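# Sort boxes: full ones into tote, empty ones to desks

## Task

Find every box in the room. Each box that has something in it must end up completely inside the tote. Each box with nothing in it must end up back on the desk it belongs to. The robot must not tip over or be left leaning. A box counts only if it stays where it is on its own, without the robot holding it there.

## Robot and tools

ROBOT. A Hello Robot Stretch 4 with one arm: an omni-wheel base, a lift sliding on a mast, an arm that telescopes forward, a three-joint wrist (yaw, pitch, roll) and a two-finger gripper. It stands about 1.6 m tall, and the base rim lies within 0.23 m of the base origin. Cameras: head_camera, head_left_camera, head_right_camera (all on the head) and wrist_camera (on the arm).

FRAMES. Base frame: origin on the floor below the base centre, x ahead, y to the left, z up. hand_pose is reported in this frame as a point between the open fingertips. Its printed value may be slightly wrong. With all wrist joints at 0, the hand axes line up with the base axes. The odometry frame is where the base frame was when the scene began. base_odometry comes from wheel turns only, so slipping is counted as travel. Its heading runs -3.142 to 3.142, with left positive.

execute_actions. Argument actions is a list holding one action, or nothing at all; an empty list just reports the state and images. An action contains base, joints or both, and may add pace and contact_limits. Alternatively it contains only end_of_arm. All its motions start at once and may finish at different times. An action lasts at most 15 s.
- base: one command only, each an offset from where the base last measured itself. translate_m: forward (+) or back, in metres, -2 to 2, no turning. strafe_m: left (+) or right sideways, in metres, -2 to 2. rotate_rad: turn in place, counter-clockwise (+), in radians, -3.2 to 3.2.
- joints: absolute targets, keyed by name, each a single number. lift_m 0 to 1.2; arm_m 0 to 0.55 (extension); wrist_yaw_rad -1.134 to 4.276 (0 ahead, + to the left, 3.14 folded back, above 3.4 the arm may block it); wrist_pitch_rad -1.117 to 4.259 (0 level, 1.57 pointing down); wrist_roll_rad -1.117 to 4.259 (0 puts both fingers level; + turns clockwise as seen from behind); gripper_m -0.038 to 0.141 (fingertip gap; negative values press the tips together). Done tolerances: lift and arm ±0.004, yaw and roll ±0.02, pitch ±0.05, gripper ±0.004. An out-of-range joint target is clipped and run, and the result says so. Any unknown key or other bad value rejects the entire call.
- pace: "slow", "default", "fast" or "max". Base top speeds are 0.1/0.3/0.4/0.6 m/s and 1/2/3/4 rad/s respectively. With lift_m above 0.2 they are lowered further, down to 0.3 m/s and 1 rad/s at full height.
- contact_limits: {"arm_m": value}, from 0 (gentlest) to 0.75 (firmest), 0.5 if omitted. It sets how much push stops the arm.
- end_of_arm: "enable_torque" re-powers any wrist or gripper motor that has cut out.
- cameras: a list of names, or "all"; null or omitted also gives all; [] gives none.
A joint or the base left out of an action may keep pushing toward its earlier target without the status showing it. If one call reports a stop, the later robot calls in that same reply are skipped.

wait: seconds from 0 to 10. Nothing new is commanded; it returns the same state and images as an empty action list.

zoom_image: camera (one of the four names) and region [x0, y0, x1, y1] in pixels of that camera's latest full image, origin at the top left, at most 504 by 504.

finished_scene: scene = the current scene's number. It is final, so call it only once every box rests where it should unaided.

RESULTS. base_status and joint_status tell how each motion ended. "done" means it reached the target; for the base it only means the wheels turned the commanded amount. "off_target": it stopped short and may still be pushing. "contact_stop_at_<key>": it hit something and that part goes slack; a slack lift may sink under a load, and a slack base may drift. "limit_stop_at_<name>": a built-in limit stopped it. "limit_stop_at_tilt" means a lean above 6 degrees, and lift, arm and wheels ignore commands until the lean drops. "limit_stop_at_own_body" means a self-collision, and you may still move away from the body; watch for this with pitch below -0.2 and roll below -0.4 or above 4. "torque_fault": a wrist motor overloaded and went limp; send enable_torque. on_its_own lists things not commanded in this call; "held at" there gives a target, not a position. lidar_m: 12 distances in metres, one per 30-degree sector, starting straight ahead and going counter-clockwise (4th left, 7th behind, 10th right). "-" means nothing seen, or something closer than 0.25 m. It misses clear objects and thin legs, and does see table tops. wrist_depth_mm: a 7x7 grid of depths, 100 to 2000 mm, from the top left. turned_by_wheels vs turned_by_imu: a gap above about 0.1 rad points to a bump or a slip. base_tilt is in degrees (forward and right positive), with a fixed offset of up to about 1.5. motor_effort is a percent of the maximum, with the peak in brackets, and is noisy.

GRIPPING. Command a gripper_m below the object's width; a smaller value squeezes harder and pulls the object toward the wrist by up to about a third of the shortfall. A successful grip is not shown by the gripper position; look for a clear change in gripper effort, or a load showing up in wrist_pitch effort. If the fingertips get stuck on a surface, lift.

START. To unfold the wrist, send lift_m 0.4 and wrist_yaw_rad 0 together.

AVOID. Do not drive or turn with more than 1 kg held while arm_m is above 0.2, especially at fast or max pace. Avoid strong steady pushes or pulls, above all when the gripper is high. Avoid dropping or sliding boxes, slamming into things, and torque faults. Loose objects may occasionally get nudged by outside pushes, so check before finishing.

Each tool is called after "Request:" by a JSON object that holds its "name" and its "arguments", one argument or row to a line.

## Session

Request:
{"name": "execute_actions", "arguments": {
  "actions": []
}}

Scene clock: 0.00 s.
base_odometry: x=+0.000 y=+0.000 heading=+0.000 (m, m, rad; odometry frame)
turned_by_wheels: +0.000 (rad since the last result)
turned_by_imu: +0.000 (rad since the last result)
base_tilt: forward=+0.8 right=-0.1 (deg)
lidar_m: 1.00 0.99 1.22 2.22 1.24 0.76 0.68 0.70 0.80 0.68 0.71 0.87
base_status: not commanded
joint_positions: lift_m=+0.209 arm_m=-0.001 wrist_yaw_rad=+3.036 wrist_pitch_rad=-0.009 wrist_roll_rad=-0.004 gripper_m=+0.057
joint_status: not commanded
motor_effort: lift_m=+20 arm_m=-1 wrist_yaw_rad=-1 wrist_pitch_rad=-5 wrist_roll_rad=+0 gripper_m=-3 wheel_0=+0 wheel_1=-1 wheel_2=+0 (%)
hand_pose: x=-0.1073 y=+0.1174 z=+0.3898 quat_wxyz=(+0.053, +0.004, -0.002, +0.999) (m; base frame)
wrist_depth_mm: 134 139 809 891 946 1025 1138 / 110 139 820 891 960 1025 1138 / 115 140 831 891 960 1042 1138 / 136 185 831 904 960 1042 1138 / 732 778 831 891 960 1042 1160 / 741 768 200 891 198 1060 1160 / 750 768 831 112 931 976 976
pictures: head_camera, head_left_camera, head_right_camera, wrist_camera
Images, in order (width x height): head_camera 420x560, head_left_camera 420x672, head_right_camera 420x672, wrist_camera 616x392.

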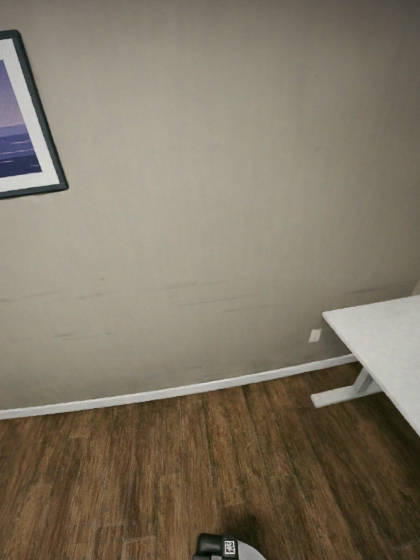

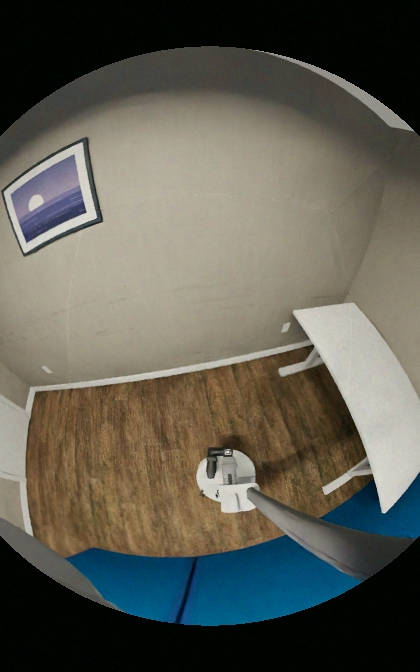

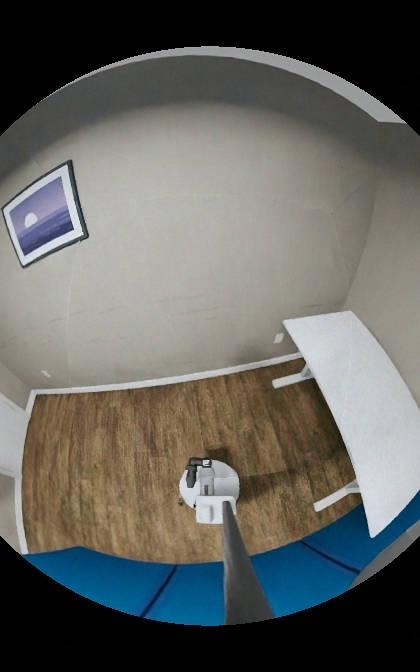

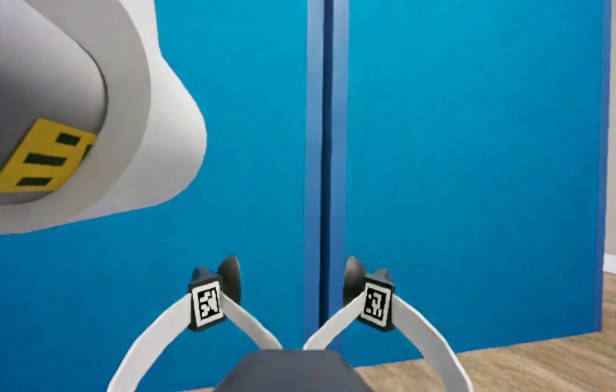

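Request:
{"name": "execute_actions", "arguments": {
  "actions": [
    {"base":{"rotate_rad":1.72}}
  ],
  "cameras": []
}}

Request:
{"name": "execute_actions", "arguments": {
  "actions": [
    {"base":{"translate_m":1.6},"pace":"fast"}
  ],
  "cameras": ["head_left_camera"]
}}

Request:
{"name": "execute_actions", "arguments": {
  "actions": [
    {"base":{"rotate_rad":1.57}}
  ],
  "cameras": ["head_camera","head_left_camera"]
}}

Scene clock: 6.70 s.
base_odometry: x=+0.000 y=+0.000 heading=+1.720 (m, m, rad; odometry frame)
turned_by_wheels: +1.720 (rad since the last result)
turned_by_imu: +1.706 (rad since the last result)
base_tilt: forward=+0.5 right=+0.0 (deg)
lidar_m: 2.22 1.01 0.73 0.68 0.73 0.72 0.71 0.74 1.02 0.99 1.04 1.42
base_status: done
joint_positions: lift_m=+0.209 arm_m=-0.001 wrist_yaw_rad=+3.036 wrist_pitch_rad=-0.009 wrist_roll_rad=-0.004 gripper_m=+0.057
joint_status: not commanded
motor_effort: lift_m=+20(20) arm_m=-1(1) wrist_yaw_rad=-1(1) wrist_pitch_rad=-5(4) wrist_roll_rad=+1(2) gripper_m=-3(2) wheel_0=-2(4) wheel_1=-3(6) wheel_2=-1(7) (%)
hand_pose: x=-0.1073 y=+0.1174 z=+0.3898 quat_wxyz=(+0.053, +0.004, -0.002, +0.999) (m; base frame)
wrist_depth_mm: 134 139 1576 1661 1661 1042 788 / 110 139 960 960 1060 991 778 / 115 140 1576 1618 1430 1042 788 / 136 185 1576 1661 1430 1025 768 / 1499 1537 1576 1661 1397 1042 778 / 1366 1366 200 1397 198 1042 768 / 931 891 960 112 931 931 768
pictures: none
No camera images: the call's "cameras" was empty. Leave "cameras" out to get every camera's image.

Scene clock: 12.07 s.
base_odometry: x=-0.238 y=+1.582 heading=+1.720 (m, m, rad; odometry frame)
turned_by_wheels: +0.000 (rad since the last result)
turned_by_imu: -0.002 (rad since the last result)
base_tilt: forward=+0.7 right=-0.2 (deg)
lidar_m: 0.62 0.64 0.94 1.19 0.78 1.04 2.72 1.44 1.03 0.95 0.95 0.67
base_status: done
joint_positions: lift_m=+0.209 arm_m=-0.001 wrist_yaw_rad=+3.036 wrist_pitch_rad=-0.009 wrist_roll_rad=-0.004 gripper_m=+0.057
joint_status: not commanded
motor_effort: lift_m=+20(20) arm_m=-1(1) wrist_yaw_rad=-1(1) wrist_pitch_rad=-4(5) wrist_roll_rad=+2(1) gripper_m=-6(3) wheel_0=+0(11) wheel_1=+1(11) wheel_2=+3(12) (%)
hand_pose: x=-0.1073 y=+0.1174 z=+0.3898 quat_wxyz=(+0.053, +0.004, -0.002, +0.999) (m; base frame)
wrist_depth_mm: 135 139 - - 1756 1098 809 / 110 139 - - 1756 1098 809 / 115 140 - - 1756 1078 809 / 136 184 - - 1756 1078 809 / 1983 - - - 1576 1078 809 / 1336 1397 199 1430 198 1078 798 / 931 878 960 112 931 931 788
pictures: head_left_camera
Images, in order (width x height): head_left_camera 420x672.

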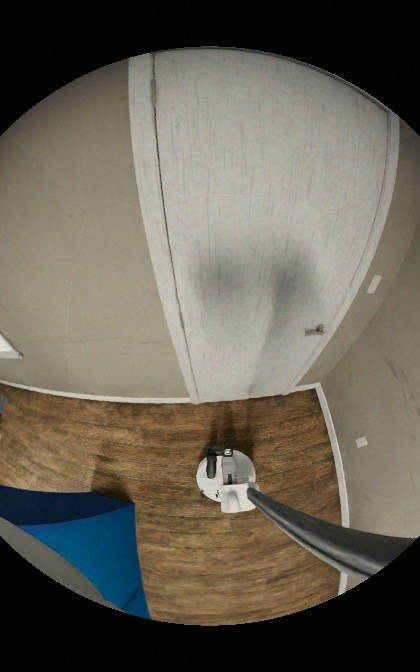

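Scene clock: 14.13 s.
base_odometry: x=-0.238 y=+1.582 heading=-2.994 (m, m, rad; odometry frame)
turned_by_wheels: +1.570 (rad since the last result)
turned_by_imu: +1.557 (rad since the last result)
base_tilt: forward=+0.7 right=-0.1 (deg)
lidar_m: 1.20 0.77 1.01 2.30 1.40 1.01 0.96 0.97 0.65 0.61 0.65 0.92
base_status: done
joint_positions: lift_m=+0.209 arm_m=-0.001 wrist_yaw_rad=+3.036 wrist_pitch_rad=-0.009 wrist_roll_rad=-0.004 gripper_m=+0.057
joint_status: not commanded
motor_effort: lift_m=+20(20) arm_m=-1(0) wrist_yaw_rad=+0(1) wrist_pitch_rad=-7(5) wrist_roll_rad=+1(1) gripper_m=-3(3) wheel_0=-2(9) wheel_1=-2(10) wheel_2=+0(8) (%)
hand_pose: x=-0.1073 y=+0.1174 z=+0.3898 quat_wxyz=(+0.053, +0.004, -0.002, +0.999) (m; base frame)
wrist_depth_mm: 134 139 1078 1138 1160 1205 1255 / 110 139 1078 1118 1182 1205 1255 / 115 140 1098 1138 1182 1205 1281 / 136 184 1098 1138 1182 1229 1281 / 1042 1078 1098 1138 1182 1229 1281 / 1042 1060 199 1138 199 1205 1281 / 931 878 960 112 931 976 960
pictures: head_camera, head_left_camera
Images, in order (width x height): head_camera 420x560, head_left_camera 420x672.

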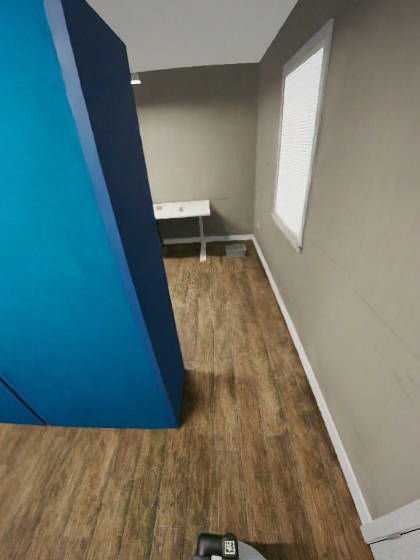

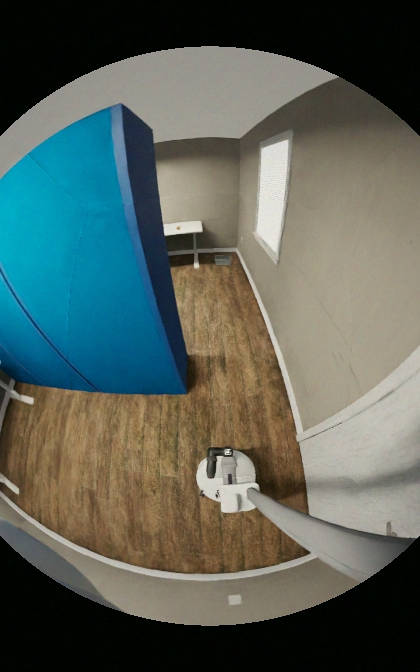

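Request:
{"name": "execute_actions", "arguments": {
  "actions": [
    {"base":{"strafe_m":-0.17}}
  ],
  "cameras": []
}}

Request:
{"name": "execute_actions", "arguments": {
  "actions": [
    {"base":{"translate_m":1.8},"pace":"fast"}
  ],
  "cameras": ["head_camera"]
}}

Request:
{"name": "execute_actions", "arguments": {
  "actions": [
    {"base":{"rotate_rad":1.0}}
  ],
  "cameras": ["head_camera","head_left_camera"]
}}

Scene clock: 19.37 s.
base_odometry: x=-0.263 y=+1.751 heading=-2.994 (m, m, rad; odometry frame)
turned_by_wheels: +0.000 (rad since the last result)
turned_by_imu: +0.000 (rad since the last result)
base_tilt: forward=+0.7 right=-0.2 (deg)
lidar_m: 1.70 0.86 1.02 2.47 1.37 1.01 0.97 0.65 0.49 0.45 0.47 0.67
base_status: done
joint_positions: lift_m=+0.209 arm_m=-0.001 wrist_yaw_rad=+3.036 wrist_pitch_rad=-0.009 wrist_roll_rad=-0.004 gripper_m=+0.057
joint_status: not commanded
motor_effort: lift_m=+20(20) arm_m=+0(0) wrist_yaw_rad=-1(1) wrist_pitch_rad=-5(7) wrist_roll_rad=+1(0) gripper_m=-6(6) wheel_0=-1(8) wheel_1=-1(10) wheel_2=+1(3) (%)
hand_pose: x=-0.1073 y=+0.1174 z=+0.3898 quat_wxyz=(+0.053, +0.004, -0.002, +0.999) (m; base frame)
wrist_depth_mm: 134 139 1078 1118 1160 1205 1255 / 110 139 1078 1138 1160 1229 1255 / 115 140 1078 1118 1160 1229 1255 / 136 185 1078 1118 1160 1229 1281 / 1042 1060 1098 1118 1182 1229 1255 / 1025 1060 200 1118 199 1205 1255 / 931 891 946 112 946 976 976
pictures: none
No camera images: the call's "cameras" was empty. Leave "cameras" out to get every camera's image.

Scene clock: 25.17 s.
base_odometry: x=-2.043 y=+1.485 heading=-2.993 (m, m, rad; odometry frame)
turned_by_wheels: +0.000 (rad since the last result)
turned_by_imu: -0.001 (rad since the last result)
base_tilt: forward=+0.6 right=-0.2 (deg)
lidar_m: 1.21 1.23 1.65 2.44 0.85 0.75 1.92 0.68 0.43 0.41 0.46 0.62
base_status: done
joint_positions: lift_m=+0.209 arm_m=-0.001 wrist_yaw_rad=+3.036 wrist_pitch_rad=-0.009 wrist_roll_rad=-0.004 gripper_m=+0.057
joint_status: not commanded
motor_effort: lift_m=+20(20) arm_m=+0(1) wrist_yaw_rad=-1(1) wrist_pitch_rad=-5(5) wrist_roll_rad=+2(0) gripper_m=-3(4) wheel_0=-1(9) wheel_1=+3(12) wheel_2=+2(14) (%)
hand_pose: x=-0.1073 y=+0.1174 z=+0.3898 quat_wxyz=(+0.053, +0.004, -0.002, +0.999) (m; base frame)
wrist_depth_mm: 134 139 - - 1078 1078 1229 / 110 139 - - 1078 1281 1308 / 115 140 - - 1078 842 1308 / 136 185 - - 1060 1281 1336 / 1060 1808 - - 991 1281 1336 / 1060 1397 199 1397 198 1078 1182 / 931 878 960 112 904 809 842
pictures: head_camera
Images, in order (width x height): head_camera 420x560.

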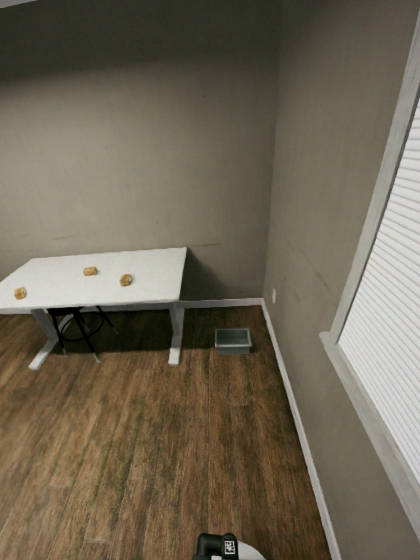

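Scene clock: 26.87 s.
base_odometry: x=-2.043 y=+1.485 heading=-1.994 (m, m, rad; odometry frame)
turned_by_wheels: +0.999 (rad since the last result)
turned_by_imu: +0.992 (rad since the last result)
base_tilt: forward=+0.8 right=-0.1 (deg)
lidar_m: 1.60 2.47 0.90 0.76 2.29 0.69 0.47 0.42 0.44 0.58 1.28 1.22
base_status: done
joint_positions: lift_m=+0.209 arm_m=-0.001 wrist_yaw_rad=+3.036 wrist_pitch_rad=-0.009 wrist_roll_rad=-0.004 gripper_m=+0.057
joint_status: not commanded
motor_effort: lift_m=+20(20) arm_m=-1(0) wrist_yaw_rad=-2(1) wrist_pitch_rad=-6(6) wrist_roll_rad=+1(1) gripper_m=-4(3) wheel_0=-3(8) wheel_1=-3(10) wheel_2=-3(9) (%)
hand_pose: x=-0.1073 y=+0.1174 z=+0.3898 quat_wxyz=(+0.053, +0.004, -0.002, +0.999) (m; base frame)
wrist_depth_mm: 134 139 683 831 1025 1366 1983 / 110 139 691 831 1042 1397 1983 / 115 140 691 831 1042 1366 - / 136 184 691 831 1042 1397 - / 521 597 683 831 1060 1430 - / 521 591 200 820 198 1308 1464 / 521 580 683 112 931 976 976
pictures: head_camera, head_left_camera
Images, in order (width x height): head_camera 420x560, head_left_camera 420x672.

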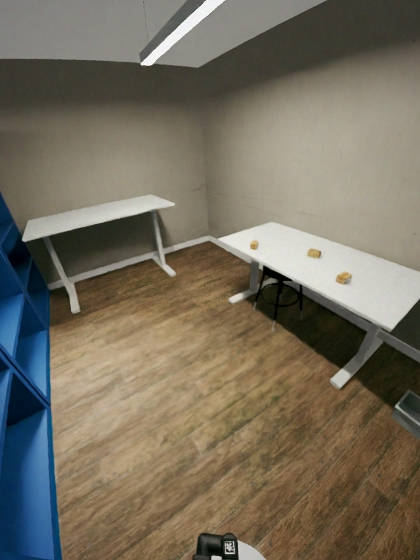

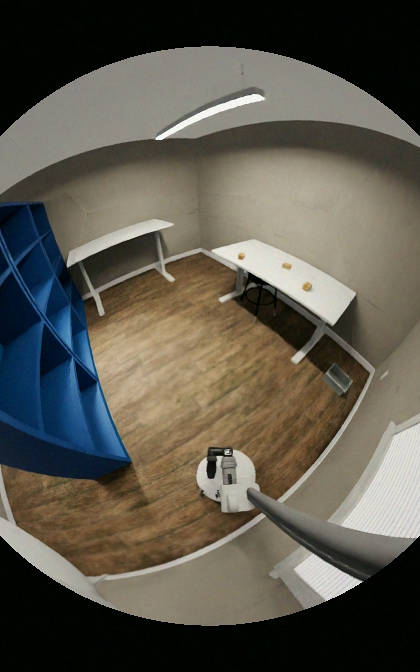

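Request:
{"name": "execute_actions", "arguments": {
  "actions": [
    {"base":{"translate_m":0.75},"joints":{"lift_m":0.75,"wrist_yaw_rad":0,"gripper_m":0.14}}
  ],
  "cameras": []
}}

Request:
{"name": "execute_actions", "arguments": {
  "actions": [
    {"base":{"rotate_rad":-0.97}}
  ],
  "cameras": ["head_camera","wrist_camera"]
}}

Scene clock: 33.60 s.
base_odometry: x=-2.351 y=+0.801 heading=-1.993 (m, m, rad; odometry frame)
turned_by_wheels: +0.000 (rad since the last result)
turned_by_imu: -0.001 (rad since the last result)
base_tilt: forward=+0.7 right=-0.2 (deg)
lidar_m: 1.03 1.86 1.55 1.04 0.97 1.67 1.15 1.06 1.09 0.83 0.76 0.77
base_status: done
joint_positions: lift_m=+0.750 arm_m=-0.001 wrist_yaw_rad=+0.000 wrist_pitch_rad=-0.009 wrist_roll_rad=-0.004 gripper_m=+0.140
joint_status: all done
motor_effort: lift_m=+23(24) arm_m=-1(0) wrist_yaw_rad=-1(10) wrist_pitch_rad=-5(5) wrist_roll_rad=+1(3) gripper_m=-1(1) wheel_0=+2(6) wheel_1=+2(10) wheel_2=+1(10) (%)
hand_pose: x=+0.4588 y=-0.0874 z=+0.9306 quat_wxyz=(+1.000, -0.002, -0.005, +0.000) (m; base frame)
wrist_depth_mm: - - - - 1808 1464 1229 / - - - - 1808 1430 1205 / - - - - 1808 1430 1229 / - - - - 1808 1464 1229 / - - - - 1618 1366 1182 / - 196 - 1060 723 768 831 / - - - 112 1661 634 569
pictures: none
No camera images: the call's "cameras" was empty. Leave "cameras" out to get every camera's image.

Scene clock: 35.27 s.
base_odometry: x=-2.351 y=+0.801 heading=-2.963 (m, m, rad; odometry frame)
turned_by_wheels: -0.970 (rad since the last result)
turned_by_imu: -0.963 (rad since the last result)
base_tilt: forward=+0.5 right=-0.3 (deg)
lidar_m: 0.75 0.79 1.10 1.86 1.37 1.02 0.99 1.54 1.12 1.05 1.10 0.79
base_status: done
joint_positions: lift_m=+0.750 arm_m=-0.001 wrist_yaw_rad=+0.000 wrist_pitch_rad=-0.009 wrist_roll_rad=-0.004 gripper_m=+0.140
joint_status: not commanded
motor_effort: lift_m=+22(23) arm_m=+0(1) wrist_yaw_rad=-1(1) wrist_pitch_rad=-6(5) wrist_roll_rad=+1(0) gripper_m=-1(1) wheel_0=+2(3) wheel_1=+1(8) wheel_2=+1(7) (%)
hand_pose: x=+0.4588 y=-0.0874 z=+0.9307 quat_wxyz=(+1.000, -0.002, -0.005, +0.000) (m; base frame)
wrist_depth_mm: 1308 1308 1308 1308 1336 1336 1336 / 1336 1308 1336 1308 1336 1336 1336 / 1336 1336 1336 1336 1336 1336 1366 / 1308 1308 1336 1336 1366 1336 1366 / 1336 1336 1308 1336 1336 1366 1366 / 788 196 723 820 699 1366 1366 / 580 585 597 112 603 647 1366
pictures: head_camera, wrist_camera
camera_calibration (this result's frames):
wrist_camera: T_world_to_cam=[[-0.0435156, -0.998823, 0.0214377, -0.095248], [-0.0186076, -0.020644, -0.999614, 0.99332], [0.998879, -0.0438977, -0.0176873, -0.216422], [0, 0, 0, 1]] pos_world=[0.230518, -0.0841302, 0.991151]
Images, in order (width x height): head_camera 420x560, wrist_camera 616x392.

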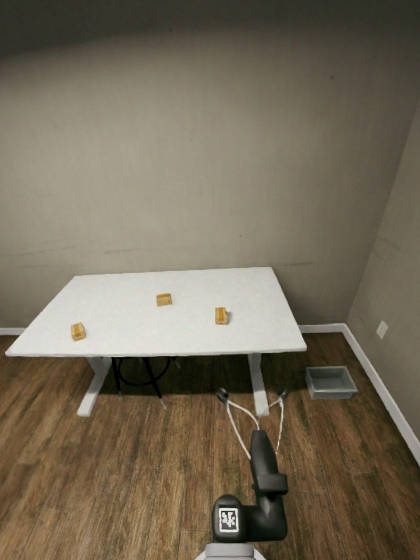

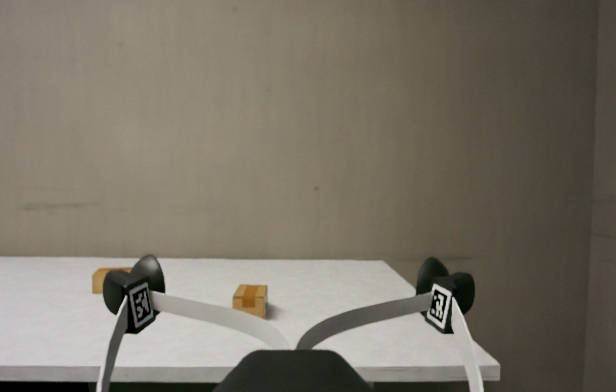

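Request:
{"name": "execute_actions", "arguments": {
  "actions": [
    {"base":{"strafe_m":0.075},"joints":{"lift_m":1.0,"wrist_pitch_rad":1.57}}
  ],
  "cameras": []
}}

Request:
{"name": "execute_actions", "arguments": {
  "actions": [
    {"base":{"translate_m":0.4},"joints":{"arm_m":0.3}}
  ],
  "cameras": ["head_camera","wrist_camera"]
}}

Scene clock: 42.53 s.
base_odometry: x=-2.338 y=+0.727 heading=-2.963 (m, m, rad; odometry frame)
turned_by_wheels: +0.000 (rad since the last result)
turned_by_imu: -0.001 (rad since the last result)
base_tilt: forward=+0.5 right=-0.2 (deg)
lidar_m: 0.75 0.78 1.11 1.78 1.40 1.02 0.98 1.67 1.18 1.12 1.19 0.81
base_status: done
joint_positions: lift_m=+1.000 arm_m=-0.001 wrist_yaw_rad=+0.000 wrist_pitch_rad=+1.570 wrist_roll_rad=-0.004 gripper_m=+0.140
joint_status: all done
motor_effort: lift_m=+23(27) arm_m=-1(1) wrist_yaw_rad=-1(0) wrist_pitch_rad=+1(3) wrist_roll_rad=+1(1) gripper_m=+0(1) wheel_0=+1(6) wheel_1=+0(8) wheel_2=+1(3) (%)
hand_pose: x=+0.1706 y=-0.0874 z=+0.8895 quat_wxyz=(+0.707, -0.001, +0.707, +0.001) (m; base frame)
wrist_depth_mm: 1078 1098 1098 1098 1118 1118 1138 / 1078 1078 1098 1118 1118 1118 1138 / 1078 1078 1118 1118 1138 1138 1160 / 1078 1118 1098 1118 1138 1160 1138 / 1118 1118 904 917 1138 1160 1160 / 1118 196 904 917 1138 1160 1182 / 1098 1138 1118 112 1160 1160 1182
pictures: none
No camera images: the call's "cameras" was empty. Leave "cameras" out to get every camera's image.

Scene clock: 45.37 s.
base_odometry: x=-2.731 y=+0.656 heading=-2.963 (m, m, rad; odometry frame)
turned_by_wheels: +0.000 (rad since the last result)
turned_by_imu: +0.000 (rad since the last result)
base_tilt: forward=+0.8 right=-0.2 (deg)
lidar_m: 0.35 0.37 0.54 1.79 1.87 1.45 1.38 1.67 1.18 1.16 0.57 0.39
base_status: done
joint_positions: lift_m=+1.000 arm_m=+0.299 wrist_yaw_rad=+0.000 wrist_pitch_rad=+1.570 wrist_roll_rad=-0.004 gripper_m=+0.140
joint_status: all done
motor_effort: lift_m=+23(23) arm_m=+6(7) wrist_yaw_rad=-2(1) wrist_pitch_rad=+2(0) wrist_roll_rad=+1(2) gripper_m=+0(2) wheel_0=+0(4) wheel_1=+2(8) wheel_2=+2(13) (%)
hand_pose: x=+0.4700 y=-0.0874 z=+0.8895 quat_wxyz=(+0.707, -0.001, +0.707, +0.001) (m; base frame)
wrist_depth_mm: 377 382 382 387 392 397 397 / 379 382 387 392 392 397 399 / 379 384 387 392 397 399 404 / 387 389 392 394 397 402 407 / 387 389 394 397 404 404 410 / 387 196 394 399 402 407 410 / 1098 1118 904 111 1160 1182 1205
pictures: head_camera, wrist_camera
camera_calibration (this result's frames):
wrist_camera: T_world_to_cam=[[0.0219757, -0.998819, 0.0433334, -0.144134], [-0.999425, -0.0208279, 0.0267649, 0.500389], [-0.0258308, -0.0438966, -0.998702, 1.1259], [0, 0, 0, 1]] pos_world=[0.532351, -0.0841183, 1.11729]
Images, in order (width x height): head_camera 420x560, wrist_camera 616x392.

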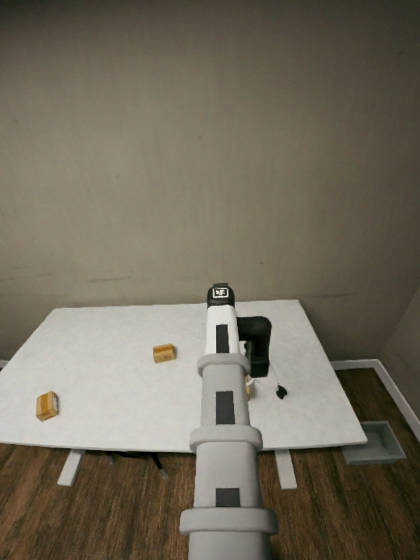

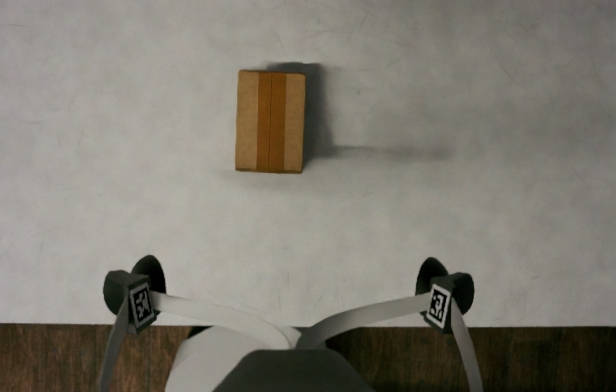

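Request:
{"name": "execute_actions", "arguments": {
  "actions": [
    {"base":{"strafe_m":0.018},"joints":{"arm_m":0.418,"lift_m":0.92,"gripper_m":0.1}}
  ],
  "cameras": ["wrist_camera"]
}}

Request:
{"name": "execute_actions", "arguments": {
  "actions": [
    {"joints":{"lift_m":0.872}}
  ],
  "cameras": ["wrist_camera"]
}}

Scene clock: 50.27 s.
base_odometry: x=-2.728 y=+0.638 heading=-2.962 (m, m, rad; odometry frame)
turned_by_wheels: +0.000 (rad since the last result)
turned_by_imu: -0.001 (rad since the last result)
base_tilt: forward=+0.8 right=-0.2 (deg)
lidar_m: 0.36 0.38 0.52 1.75 1.85 1.44 1.40 1.67 1.21 1.17 0.54 0.40
base_status: done
joint_positions: lift_m=+0.920 arm_m=+0.417 wrist_yaw_rad=+0.000 wrist_pitch_rad=+1.570 wrist_roll_rad=-0.004 gripper_m=+0.100
joint_status: all done
motor_effort: lift_m=+17(22) arm_m=+7(7) wrist_yaw_rad=-1(1) wrist_pitch_rad=+1(1) wrist_roll_rad=+2(1) gripper_m=-2(1) wheel_0=+0(4) wheel_1=+3(8) wheel_2=+0(1) (%)
hand_pose: x=+0.5880 y=-0.0874 z=+0.8100 quat_wxyz=(+0.707, -0.001, +0.707, +0.001) (m; base frame)
wrist_depth_mm: 300 303 304 309 310 315 317 / 303 304 307 310 312 317 319 / 303 306 309 312 315 319 322 / 306 309 310 314 317 322 324 / 307 310 312 265 319 322 325 / 310 312 265 267 203 325 329 / 312 314 317 112 322 325 329
pictures: wrist_camera
camera_calibration (this result's frames):
wrist_camera: T_world_to_cam=[[0.0219203, -0.99882, 0.0433329, -0.143245], [-0.999425, -0.0207715, 0.0267863, 0.620375], [-0.0258546, -0.0438951, -0.998702, 1.04951], [0, 0, 0, 1]] pos_world=[0.650293, -0.0841219, 1.03773]
Images, in order (width x height): wrist_camera 616x392.

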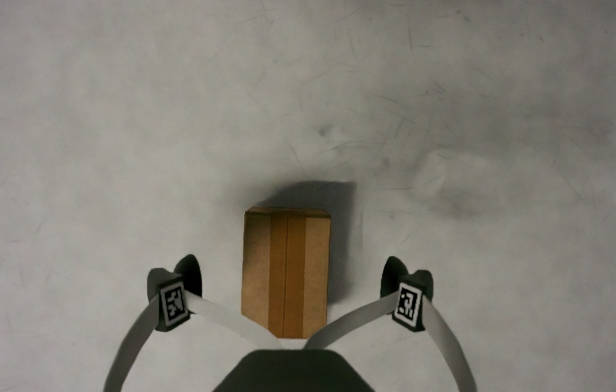

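Scene clock: 51.37 s.
base_odometry: x=-2.728 y=+0.638 heading=-2.962 (m, m, rad; odometry frame)
turned_by_wheels: +0.000 (rad since the last result)
turned_by_imu: +0.000 (rad since the last result)
base_tilt: forward=+0.6 right=-0.3 (deg)
lidar_m: 0.37 0.39 0.52 1.77 1.82 1.44 1.38 1.71 1.20 1.17 0.53 0.38
base_status: not commanded
joint_positions: lift_m=+0.872 arm_m=+0.417 wrist_yaw_rad=+0.000 wrist_pitch_rad=+1.570 wrist_roll_rad=-0.004 gripper_m=+0.100
joint_status: all done
motor_effort: lift_m=+17(17) arm_m=+7(7) wrist_yaw_rad=-1(2) wrist_pitch_rad=+0(1) wrist_roll_rad=+0(1) gripper_m=-1(2) wheel_0=+0(0) wheel_1=+3(3) wheel_2=+0(0) (%)
hand_pose: x=+0.5880 y=-0.0874 z=+0.7620 quat_wxyz=(+0.707, -0.001, +0.707, +0.001) (m; base frame)
wrist_depth_mm: 253 256 258 260 263 266 268 / 256 257 259 263 266 267 268 / 256 260 262 264 267 268 272 / 259 262 264 265 268 271 272 / 259 263 264 217 270 273 276 / 262 264 216 218 204 274 277 / 264 265 268 112 273 277 279
pictures: wrist_camera
camera_calibration (this result's frames):
wrist_camera: T_world_to_cam=[[0.0219203, -0.99882, 0.0433329, -0.141166], [-0.999425, -0.0207715, 0.0267865, 0.621663], [-0.0258548, -0.0438951, -0.998702, 1.00157], [0, 0, 0, 1]] pos_world=[0.650296, -0.0841219, 0.989737]
Images, in order (width x height): wrist_camera 616x392.

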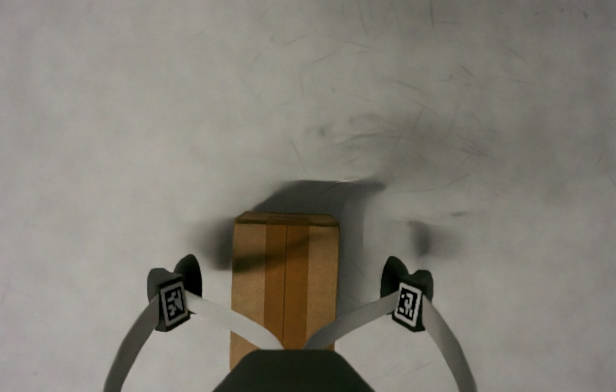

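Request:
{"name": "execute_actions", "arguments": {
  "actions": [
    {"joints":{"lift_m":0.86}}
  ],
  "cameras": []
}}

Request:
{"name": "execute_actions", "arguments": {
  "actions": [
    {"joints":{"gripper_m":0.01}}
  ],
  "cameras": []
}}

Request:
{"name": "execute_actions", "arguments": {
  "actions": [
    {"joints":{"lift_m":0.9}}
  ],
  "cameras": ["wrist_camera"]
}}

Scene clock: 54.70 s.
base_odometry: x=-2.728 y=+0.638 heading=-2.962 (m, m, rad; odometry frame)
turned_by_wheels: +0.000 (rad since the last result)
turned_by_imu: -0.001 (rad since the last result)
base_tilt: forward=+0.9 right=-0.1 (deg)
lidar_m: 0.36 0.38 0.52 1.77 1.85 1.46 1.39 1.70 1.21 1.16 0.54 0.38
base_status: not commanded
joint_positions: lift_m=+0.860 arm_m=+0.417 wrist_yaw_rad=+0.000 wrist_pitch_rad=+1.570 wrist_roll_rad=-0.004 gripper_m=+0.100
joint_status: all done
motor_effort: lift_m=+17(14) arm_m=+7(7) wrist_yaw_rad=-1(1) wrist_pitch_rad=+1(2) wrist_roll_rad=+0(1) gripper_m=-4(2) wheel_0=+0(0) wheel_1=+3(3) wheel_2=+0(0) (%)
hand_pose: x=+0.5880 y=-0.0874 z=+0.7500 quat_wxyz=(+0.707, -0.001, +0.707, +0.001) (m; base frame)
wrist_depth_mm: 241 244 247 249 251 254 255 / 244 246 248 251 253 256 257 / 245 247 250 253 254 257 259 / 247 250 251 253 255 258 260 / 248 251 220 205 258 260 263 / 250 251 204 206 203 263 265 / 252 254 256 112 262 264 267
pictures: none
No camera images: the call's "cameras" was empty. Leave "cameras" out to get every camera's image.

Scene clock: 56.40 s.
base_odometry: x=-2.728 y=+0.638 heading=-2.962 (m, m, rad; odometry frame)
turned_by_wheels: +0.000 (rad since the last result)
turned_by_imu: +0.000 (rad since the last result)
base_tilt: forward=+0.7 right=-0.3 (deg)
lidar_m: 0.36 0.37 0.54 1.76 1.85 1.45 1.40 1.67 1.23 1.17 0.55 0.38
base_status: not commanded
joint_positions: lift_m=+0.860 arm_m=+0.417 wrist_yaw_rad=+0.000 wrist_pitch_rad=+1.570 wrist_roll_rad=-0.004 gripper_m=+0.011
joint_status: all done
motor_effort: lift_m=+18(18) arm_m=+7(7) wrist_yaw_rad=-1(1) wrist_pitch_rad=+1(3) wrist_roll_rad=+1(1) gripper_m=-26(26) wheel_0=+0(0) wheel_1=+3(3) wheel_2=+0(0) (%)
hand_pose: x=+0.5880 y=-0.0874 z=+0.7499 quat_wxyz=(+0.707, -0.001, +0.707, +0.001) (m; base frame)
wrist_depth_mm: 242 244 246 249 251 252 255 / 242 245 247 249 253 255 255 / 245 247 249 251 253 255 258 / 246 249 251 252 255 258 259 / 248 250 251 190 257 259 262 / 249 250 190 191 189 262 263 / 251 253 255 112 260 263 265
pictures: none
No camera images: the call's "cameras" was empty. Leave "cameras" out to get every camera's image.

Scene clock: 57.40 s.
base_odometry: x=-2.728 y=+0.638 heading=-2.962 (m, m, rad; odometry frame)
turned_by_wheels: +0.000 (rad since the last result)
turned_by_imu: +0.000 (rad since the last result)
base_tilt: forward=+0.6 right=-0.1 (deg)
lidar_m: 0.36 0.37 0.53 1.75 1.86 1.45 1.39 1.71 1.17 1.15 0.54 0.40
base_status: not commanded
joint_positions: lift_m=+0.900 arm_m=+0.417 wrist_yaw_rad=+0.000 wrist_pitch_rad=+1.570 wrist_roll_rad=-0.004 gripper_m=+0.011
joint_status: all done
motor_effort: lift_m=+24(29) arm_m=+6(7) wrist_yaw_rad=-1(2) wrist_pitch_rad=+1(0) wrist_roll_rad=+0(0) gripper_m=-24(24) wheel_0=+0(0) wheel_1=+3(3) wheel_2=+0(0) (%)
hand_pose: x=+0.5880 y=-0.0874 z=+0.7894 quat_wxyz=(+0.707, -0.001, +0.707, +0.001) (m; base frame)
wrist_depth_mm: 279 282 285 287 289 293 294 / 281 283 286 289 291 294 297 / 283 285 287 290 293 296 298 / 285 287 290 293 294 298 301 / 287 289 290 190 298 300 303 / 289 289 190 191 189 303 304 / 290 293 294 112 301 303 307
pictures: wrist_camera
camera_calibration (this result's frames):
wrist_camera: T_world_to_cam=[[0.0219226, -0.99882, 0.0433316, -0.142354], [-0.999424, -0.0207713, 0.0268433, 0.620874], [-0.0259116, -0.0438951, -0.9987, 1.02899], [0, 0, 0, 1]] pos_world=[0.6503, -0.0841219, 1.01716]
Images, in order (width x height): wrist_camera 616x392.

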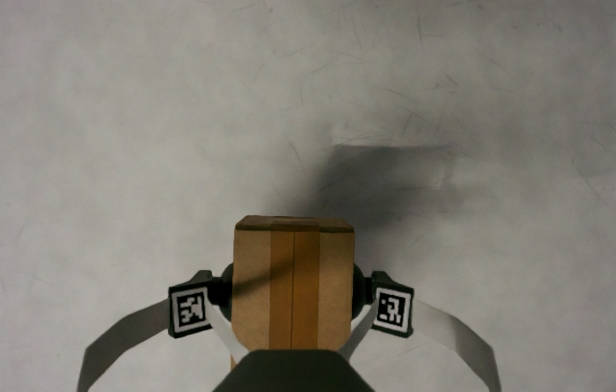

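Ambiguous; test with pitch.

Request:
{"name": "execute_actions", "arguments": {
  "actions": [
    {"joints":{"wrist_pitch_rad":0}}
  ],
  "cameras": []
}}

Request:
{"name": "execute_actions", "arguments": {
  "actions": [],
  "cameras": ["head_camera"]
}}

Scene clock: 60.53 s.
base_odometry: x=-2.728 y=+0.638 heading=-2.962 (m, m, rad; odometry frame)
turned_by_wheels: +0.000 (rad since the last result)
turned_by_imu: -0.001 (rad since the last result)
base_tilt: forward=+0.7 right=-0.3 (deg)
lidar_m: 0.33 0.36 0.53 1.75 1.80 1.43 1.40 1.70 1.22 1.16 0.55 0.39
base_status: not commanded
joint_positions: lift_m=+0.900 arm_m=+0.417 wrist_yaw_rad=+0.000 wrist_pitch_rad=+0.007 wrist_roll_rad=-0.004 gripper_m=+0.010
joint_status: all done
motor_effort: lift_m=+24(24) arm_m=+6(6) wrist_yaw_rad=-2(1) wrist_pitch_rad=-18(22) wrist_roll_rad=+0(2) gripper_m=-22(24) wheel_0=+0(0) wheel_1=+3(3) wheel_2=+0(0) (%)
hand_pose: x=+0.8763 y=-0.0874 z=+1.0760 quat_wxyz=(+1.000, -0.002, +0.003, +0.000) (m; base frame)
wrist_depth_mm: 496 500 504 504 504 504 504 / 504 504 504 508 508 508 512 / 508 508 512 512 512 517 512 / 508 512 512 512 521 517 521 / 517 512 512 190 521 521 525 / 521 517 190 191 189 525 525 / 525 525 525 112 530 530 535
pictures: none
No camera images: the call's "cameras" was empty. Leave "cameras" out to get every camera's image.

Scene clock: 60.53 s.
base_odometry: x=-2.728 y=+0.638 heading=-2.962 (m, m, rad; odometry frame)
turned_by_wheels: +0.000 (rad since the last result)
turned_by_imu: -0.001 (rad since the last result)
base_tilt: forward=+0.7 right=-0.3 (deg)
lidar_m: 0.33 0.36 0.53 1.75 1.80 1.43 1.40 1.70 1.22 1.16 0.55 0.39
base_status: not commanded
joint_positions: lift_m=+0.900 arm_m=+0.417 wrist_yaw_rad=+0.000 wrist_pitch_rad=+0.007 wrist_roll_rad=-0.004 gripper_m=+0.010
joint_status: all done
motor_effort: lift_m=+24(24) arm_m=+6(6) wrist_yaw_rad=-2(1) wrist_pitch_rad=-18(22) wrist_roll_rad=+0(2) gripper_m=-22(24) wheel_0=+0(0) wheel_1=+3(3) wheel_2=+0(0) (%)
hand_pose: x=+0.8763 y=-0.0874 z=+1.0760 quat_wxyz=(+1.000, -0.002, +0.003, +0.000) (m; base frame)
wrist_depth_mm: 496 500 504 504 504 504 504 / 504 504 504 508 508 508 512 / 508 508 512 512 512 517 512 / 508 512 512 512 521 517 521 / 517 512 512 190 521 521 525 / 521 517 190 191 189 525 525 / 525 525 525 112 530 530 535
pictures: head_camera
Images, in order (width x height): head_camera 420x560.

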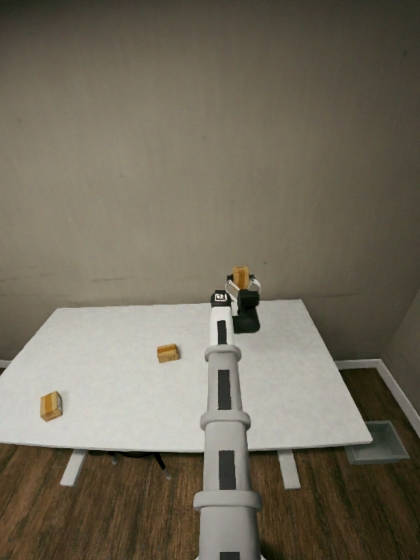

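Request:
{"name": "execute_actions", "arguments": {
  "actions": [
    {"base":{"strafe_m":-0.75},"joints":{"wrist_pitch_rad":1.57,"lift_m":0.93,"arm_m":0.3}}
  ],
  "cameras": ["head_camera","wrist_camera"]
}}

Scene clock: 68.43 s.
base_odometry: x=-2.862 y=+1.376 heading=-2.962 (m, m, rad; odometry frame)
turned_by_wheels: +0.000 (rad since the last result)
turned_by_imu: +0.002 (rad since the last result)
base_tilt: forward=+0.6 right=-0.3 (deg)
lidar_m: 0.50 0.47 0.55 1.52 1.98 1.50 1.65 0.59 0.43 0.40 0.46 0.52
base_status: done
joint_positions: lift_m=+0.930 arm_m=+0.301 wrist_yaw_rad=+0.000 wrist_pitch_rad=+1.570 wrist_roll_rad=-0.004 gripper_m=+0.011
joint_status: all done
motor_effort: lift_m=+23(26) arm_m=-7(7) wrist_yaw_rad=+0(3) wrist_pitch_rad=+1(14) wrist_roll_rad=+0(2) gripper_m=-22(22) wheel_0=+1(8) wheel_1=-1(15) wheel_2=+1(0) (%)
hand_pose: x=+0.4723 y=-0.0874 z=+0.8194 quat_wxyz=(+0.707, -0.001, +0.707, +0.001) (m; base frame)
wrist_depth_mm: 788 1025 1008 1025 1060 788 554 / 1008 1025 1025 1042 1060 778 554 / 1025 1025 1042 1042 1060 768 549 / 1008 1008 1042 1042 1060 759 539 / 1025 1042 1060 190 1060 750 535 / 1042 1025 190 191 189 691 535 / 1042 1060 842 112 1078 609 521
pictures: head_camera, wrist_camera
camera_calibration (this result's frames):
wrist_camera: T_world_to_cam=[[0.0215799, -0.998828, 0.0433323, -0.140959], [-0.999432, -0.0204297, 0.026812, 0.50449], [-0.0258953, -0.0438863, -0.998701, 1.05601], [0, 0, 0, 1]] pos_world=[0.534591, -0.0841433, 1.04722]
Images, in order (width x height): head_camera 420x560, wrist_camera 616x392.

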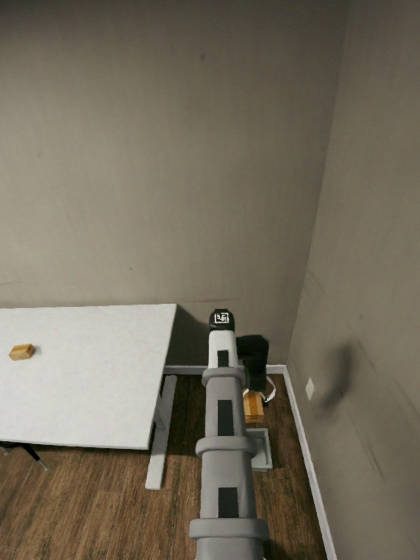

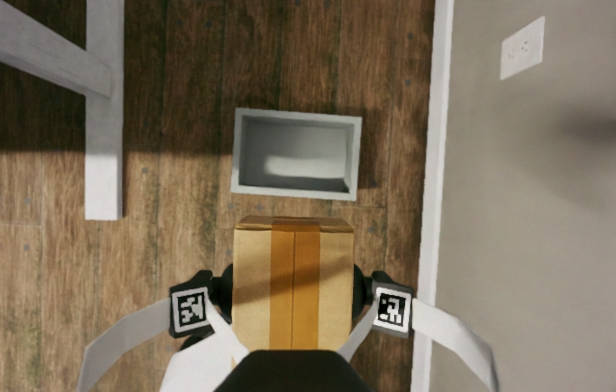

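Request:
{"name": "execute_actions", "arguments": {
  "actions": [
    {"base":{"strafe_m":-0.07},"joints":{"lift_m":0.32,"arm_m":0.44}}
  ],
  "cameras": ["head_camera","wrist_camera"]
}}

Scene clock: 74.07 s.
base_odometry: x=-2.874 y=+1.445 heading=-2.962 (m, m, rad; odometry frame)
turned_by_wheels: +0.000 (rad since the last result)
turned_by_imu: -0.001 (rad since the last result)
base_tilt: forward=+0.7 right=-0.1 (deg)
lidar_m: 0.48 0.50 0.54 1.53 1.97 1.53 1.38 0.44 0.32 0.33 0.38 0.52
base_status: done
joint_positions: lift_m=+0.320 arm_m=+0.439 wrist_yaw_rad=+0.000 wrist_pitch_rad=+1.570 wrist_roll_rad=-0.004 gripper_m=+0.011
joint_status: all done
motor_effort: lift_m=+19(19) arm_m=+6(9) wrist_yaw_rad=-2(0) wrist_pitch_rad=+1(2) wrist_roll_rad=+1(1) gripper_m=-23(25) wheel_0=-1(11) wheel_1=-2(10) wheel_2=+1(4) (%)
hand_pose: x=+0.6100 y=-0.0874 z=+0.2098 quat_wxyz=(+0.707, -0.001, +0.707, +0.001) (m; base frame)
wrist_depth_mm: 413 418 424 424 430 433 436 / 415 421 427 430 430 436 433 / 418 424 424 430 436 442 427 / 334 421 424 430 433 442 424 / 338 424 427 190 415 445 421 / 345 392 190 191 188 449 415 / 327 314 319 112 445 452 413
pictures: head_camera, wrist_camera
camera_calibration (this result's frames):
wrist_camera: T_world_to_cam=[[0.0219294, -0.99882, 0.0433344, -0.11773], [-0.999427, -0.0207836, 0.0267178, 0.658513], [-0.0257856, -0.0438955, -0.998703, 0.450697], [0, 0, 0, 1]] pos_world=[0.672339, -0.0841211, 0.437621]
Images, in order (width x height): head_camera 420x560, wrist_camera 616x392.

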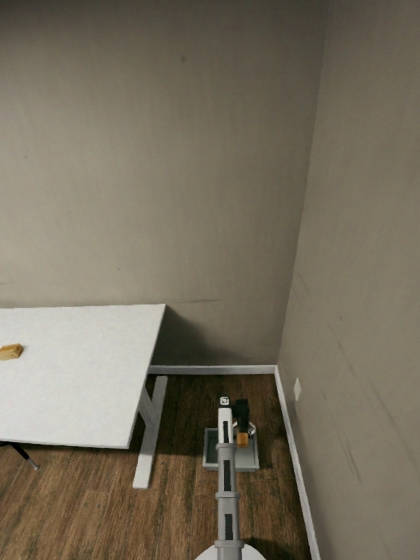

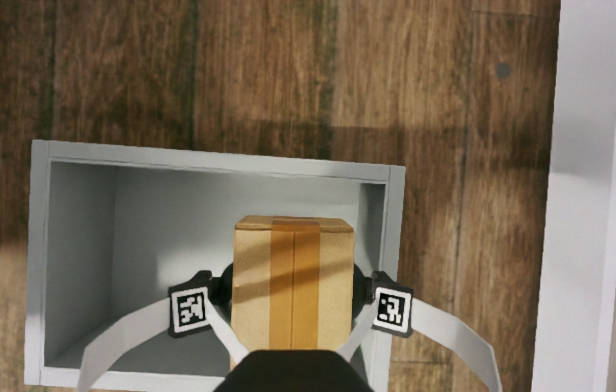

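Request:
{"name": "execute_actions", "arguments": {
  "actions": [
    {"base":{"strafe_m":0.03},"joints":{"lift_m":0.27,"arm_m":0.43}}
  ],
  "cameras": []
}}

Request:
{"name": "execute_actions", "arguments": {
  "actions": [
    {"joints":{"lift_m":0.148},"pace":"slow"}
  ],
  "cameras": ["wrist_camera"]
}}

Request:
{"name": "execute_actions", "arguments": {
  "actions": [
    {"joints":{"gripper_m":0.075}}
  ],
  "cameras": []
}}

Request:
{"name": "execute_actions", "arguments": {
  "actions": [
    {"joints":{"lift_m":1.0},"pace":"fast"}
  ],
  "cameras": ["wrist_camera"]
}}

Request:
{"name": "execute_actions", "arguments": {
  "actions": [
    {"base":{"strafe_m":1.12},"joints":{"arm_m":0.5,"gripper_m":0.11}}
  ],
  "cameras": ["wrist_camera","head_camera"]
}}

Scene clock: 80.13 s.
base_odometry: x=-2.869 y=+1.415 heading=-2.962 (m, m, rad; odometry frame)
turned_by_wheels: +0.000 (rad since the last result)
turned_by_imu: -0.001 (rad since the last result)
base_tilt: forward=+0.8 right=-0.1 (deg)
lidar_m: 0.61 0.48 0.54 1.51 2.01 1.51 1.46 0.51 0.38 0.37 0.41 0.53
base_status: done
joint_positions: lift_m=+0.270 arm_m=+0.431 wrist_yaw_rad=+0.000 wrist_pitch_rad=+1.570 wrist_roll_rad=-0.004 gripper_m=+0.011
joint_status: all done
motor_effort: lift_m=+18(23) arm_m=-7(9) wrist_yaw_rad=-2(2) wrist_pitch_rad=+1(2) wrist_roll_rad=+2(0) gripper_m=-23(24) wheel_0=+0(14) wheel_1=+1(4) wheel_2=+0(0) (%)
hand_pose: x=+0.6023 y=-0.0874 z=+0.1599 quat_wxyz=(+0.707, -0.001, +0.707, +0.001) (m; base frame)
wrist_depth_mm: 366 370 373 377 379 384 384 / 368 373 375 379 384 387 389 / 278 315 340 379 384 389 392 / 282 373 377 379 359 392 394 / 286 377 377 190 373 394 397 / 290 330 190 191 188 397 399 / 278 290 301 112 315 399 402
pictures: none
No camera images: the call's "cameras" was empty. Leave "cameras" out to get every camera's image.

Scene clock: 81.97 s.
base_odometry: x=-2.869 y=+1.415 heading=-2.962 (m, m, rad; odometry frame)
turned_by_wheels: +0.000 (rad since the last result)
turned_by_imu: +0.000 (rad since the last result)
base_tilt: forward=+0.7 right=-0.1 (deg)
lidar_m: 0.49 0.48 0.54 1.51 1.99 1.52 1.47 0.52 0.36 0.37 0.42 0.53
base_status: not commanded
joint_positions: lift_m=+0.148 arm_m=+0.431 wrist_yaw_rad=+0.000 wrist_pitch_rad=+1.570 wrist_roll_rad=-0.004 gripper_m=+0.011
joint_status: all done
motor_effort: lift_m=+18(27) arm_m=-7(7) wrist_yaw_rad=-1(1) wrist_pitch_rad=+1(1) wrist_roll_rad=+1(2) gripper_m=-24(23) wheel_0=+0(0) wheel_1=+1(1) wheel_2=+0(0) (%)
hand_pose: x=+0.6023 y=-0.0874 z=+0.0379 quat_wxyz=(+0.707, -0.001, +0.707, +0.001) (m; base frame)
wrist_depth_mm: 249 251 253 256 257 260 263 / 249 252 255 257 259 263 264 / 174 137 138 139 141 142 144 / 250 253 255 257 260 210 159 / 252 254 256 191 262 208 157 / 253 255 190 191 189 191 154 / 255 258 259 112 265 176 152
pictures: wrist_camera
camera_calibration (this result's frames):
wrist_camera: T_world_to_cam=[[0.0219169, -0.99882, 0.0433297, -0.1101], [-0.999422, -0.0207618, 0.0269327, 0.655384], [-0.0260013, -0.0438949, -0.998698, 0.278874], [0, 0, 0, 1]] pos_world=[0.664669, -0.0841225, 0.26563]
Images, in order (width x height): wrist_camera 616x392.

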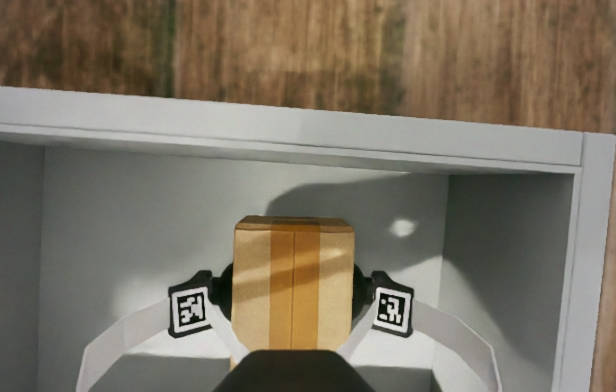

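Scene clock: 83.40 s.
base_odometry: x=-2.869 y=+1.415 heading=-2.962 (m, m, rad; odometry frame)
turned_by_wheels: +0.000 (rad since the last result)
turned_by_imu: +0.000 (rad since the last result)
base_tilt: forward=+0.8 right=-0.3 (deg)
lidar_m: 0.49 0.48 0.52 1.52 1.98 1.51 1.49 0.53 0.38 0.39 0.41 0.51
base_status: not commanded
joint_positions: lift_m=+0.148 arm_m=+0.431 wrist_yaw_rad=+0.000 wrist_pitch_rad=+1.570 wrist_roll_rad=-0.004 gripper_m=+0.075
joint_status: all done
motor_effort: lift_m=+18(19) arm_m=-7(7) wrist_yaw_rad=-1(1) wrist_pitch_rad=+1(1) wrist_roll_rad=+1(1) gripper_m=-5(23) wheel_0=+0(0) wheel_1=+1(1) wheel_2=+0(0) (%)
hand_pose: x=+0.6023 y=-0.0874 z=+0.0379 quat_wxyz=(+0.707, -0.001, +0.707, +0.001) (m; base frame)
wrist_depth_mm: 250 252 254 257 259 262 263 / 250 253 256 258 260 263 265 / 167 138 139 140 142 143 266 / 251 254 255 258 262 210 158 / 253 255 256 210 264 208 156 / 255 257 200 211 200 203 154 / 256 257 260 112 266 178 151
pictures: none
No camera images: the call's "cameras" was empty. Leave "cameras" out to get every camera's image.

Scene clock: 86.60 s.
base_odometry: x=-2.869 y=+1.415 heading=-2.962 (m, m, rad; odometry frame)
turned_by_wheels: +0.000 (rad since the last result)
turned_by_imu: -0.001 (rad since the last result)
base_tilt: forward=+0.8 right=-0.2 (deg)
lidar_m: 0.48 0.47 0.56 1.52 2.01 1.52 1.48 0.53 0.38 0.38 0.41 0.47
base_status: not commanded
joint_positions: lift_m=+1.000 arm_m=+0.431 wrist_yaw_rad=+0.000 wrist_pitch_rad=+1.570 wrist_roll_rad=-0.004 gripper_m=+0.075
joint_status: all done
motor_effort: lift_m=+22(19) arm_m=-7(7) wrist_yaw_rad=-1(1) wrist_pitch_rad=+2(1) wrist_roll_rad=+1(0) gripper_m=-2(6) wheel_0=+0(0) wheel_1=+0(0) wheel_2=+0(0) (%)
hand_pose: x=+0.6023 y=-0.0874 z=+0.8895 quat_wxyz=(+0.707, -0.001, +0.707, +0.001) (m; base frame)
wrist_depth_mm: 1098 1078 1078 1098 1098 707 500 / 1078 1078 1098 1098 1118 699 496 / 917 1098 1098 1118 1118 691 496 / 1078 1118 1118 1118 1138 683 488 / 1098 1118 1118 1138 1060 676 484 / 1118 1098 200 1138 200 668 480 / 1118 1118 1098 112 1118 580 473
pictures: wrist_camera
camera_calibration (this result's frames):
wrist_camera: T_world_to_cam=[[0.021891, -0.998821, 0.043329, -0.146987], [-0.999421, -0.0207344, 0.0269649, 0.632393], [-0.0260347, -0.0438942, -0.998697, 1.12946], [0, 0, 0, 1]] pos_world=[0.66465, -0.0841242, 1.1173]
Images, in order (width x height): wrist_camera 616x392.

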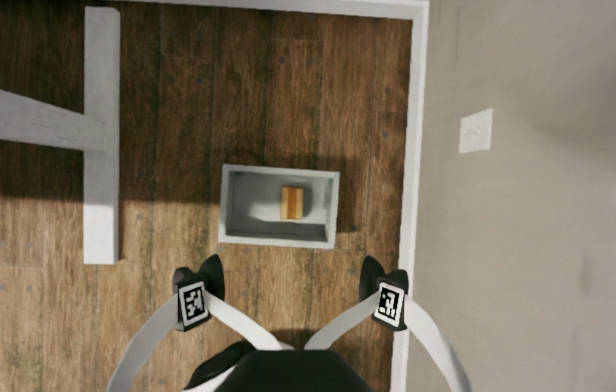

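Scene clock: 91.67 s.
base_odometry: x=-2.669 y=+0.313 heading=-2.962 (m, m, rad; odometry frame)
turned_by_wheels: +0.000 (rad since the last result)
turned_by_imu: -0.006 (rad since the last result)
base_tilt: forward=+0.6 right=+0.0 (deg)
lidar_m: 0.34 0.38 0.52 1.44 1.51 1.41 1.39 1.46 1.56 1.49 0.54 0.38
base_status: done
joint_positions: lift_m=+1.000 arm_m=+0.499 wrist_yaw_rad=+0.000 wrist_pitch_rad=+1.570 wrist_roll_rad=-0.004 gripper_m=+0.110
joint_status: all done
motor_effort: lift_m=+22(22) arm_m=+6(7) wrist_yaw_rad=+0(2) wrist_pitch_rad=+1(0) wrist_roll_rad=+2(1) gripper_m=-2(5) wheel_0=+0(10) wheel_1=+2(11) wheel_2=+1(0) (%)
hand_pose: x=+0.6700 y=-0.0874 z=+0.8896 quat_wxyz=(+0.707, -0.001, +0.707, +0.001) (m; base frame)
wrist_depth_mm: 375 379 382 387 389 394 397 / 379 382 387 389 392 394 399 / 382 384 387 343 394 399 402 / 384 387 392 394 399 402 404 / 387 387 394 397 399 404 407 / 389 389 394 402 206 407 410 / 392 394 397 112 407 413 413
pictures: head_camera, wrist_camera
camera_calibration (this result's frames):
wrist_camera: T_world_to_cam=[[0.0218508, -0.998822, 0.0433294, -0.148444], [-0.999423, -0.020695, 0.0269457, 0.700041], [-0.0260172, -0.0438932, -0.998697, 1.13126], [0, 0, 0, 1]] pos_world=[0.732313, -0.0841267, 1.11736]
Images, in order (width x height): head_camera 420x560, wrist_camera 616x392.

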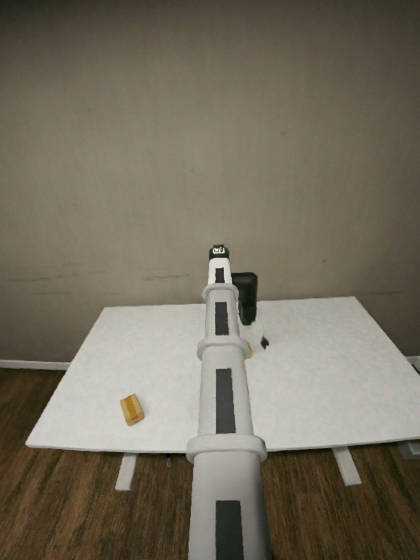

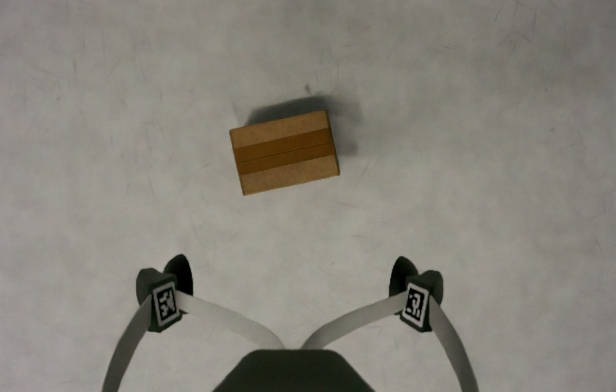

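Need +0.09 forward, roll 1.37 clockwise.

Request:
{"name": "execute_actions", "arguments": {
  "actions": [
    {"base":{"translate_m":0.05},"joints":{"arm_m":0.54,"wrist_roll_rad":1.37,"lift_m":0.93}}
  ],
  "cameras": ["wrist_camera"]
}}

Scene clock: 95.10 s.
base_odometry: x=-2.718 y=+0.304 heading=-2.962 (m, m, rad; odometry frame)
turned_by_wheels: +0.000 (rad since the last result)
turned_by_imu: +0.000 (rad since the last result)
base_tilt: forward=+0.6 right=-0.2 (deg)
lidar_m: 0.31 0.32 0.43 1.44 1.49 1.51 1.43 1.54 1.55 1.49 0.46 0.33
base_status: done
joint_positions: lift_m=+0.930 arm_m=+0.539 wrist_yaw_rad=+0.000 wrist_pitch_rad=+1.570 wrist_roll_rad=+1.370 gripper_m=+0.110
joint_status: all done
motor_effort: lift_m=+17(20) arm_m=+6(7) wrist_yaw_rad=-1(1) wrist_pitch_rad=+2(0) wrist_roll_rad=+2(8) gripper_m=+0(1) wheel_0=+3(3) wheel_1=+3(4) wheel_2=+0(9) (%)
hand_pose: x=+0.7100 y=-0.0874 z=+0.8200 quat_wxyz=(+0.548, +0.447, +0.547, -0.447) (m; base frame)
wrist_depth_mm: 307 312 315 320 324 329 332 / 309 314 317 322 325 329 332 / 310 315 319 322 329 332 334 / 312 317 320 324 330 334 336 / 315 317 320 276 329 334 340 / 315 317 322 277 206 336 340 / 317 320 324 112 336 340 343
pictures: wrist_camera
camera_calibration (this result's frames):
wrist_camera: T_world_to_cam=[[-0.975144, -0.217454, 0.0425095, 0.630546], [-0.216425, 0.975911, 0.0275311, 0.272649], [-0.0474722, 0.0176467, -0.998717, 1.08339], [0, 0, 0, 1]] pos_world=[0.725313, -0.148084, 1.04769]
Images, in order (width x height): wrist_camera 616x392.

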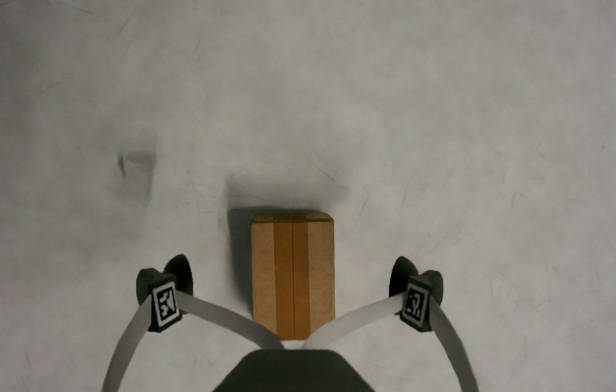

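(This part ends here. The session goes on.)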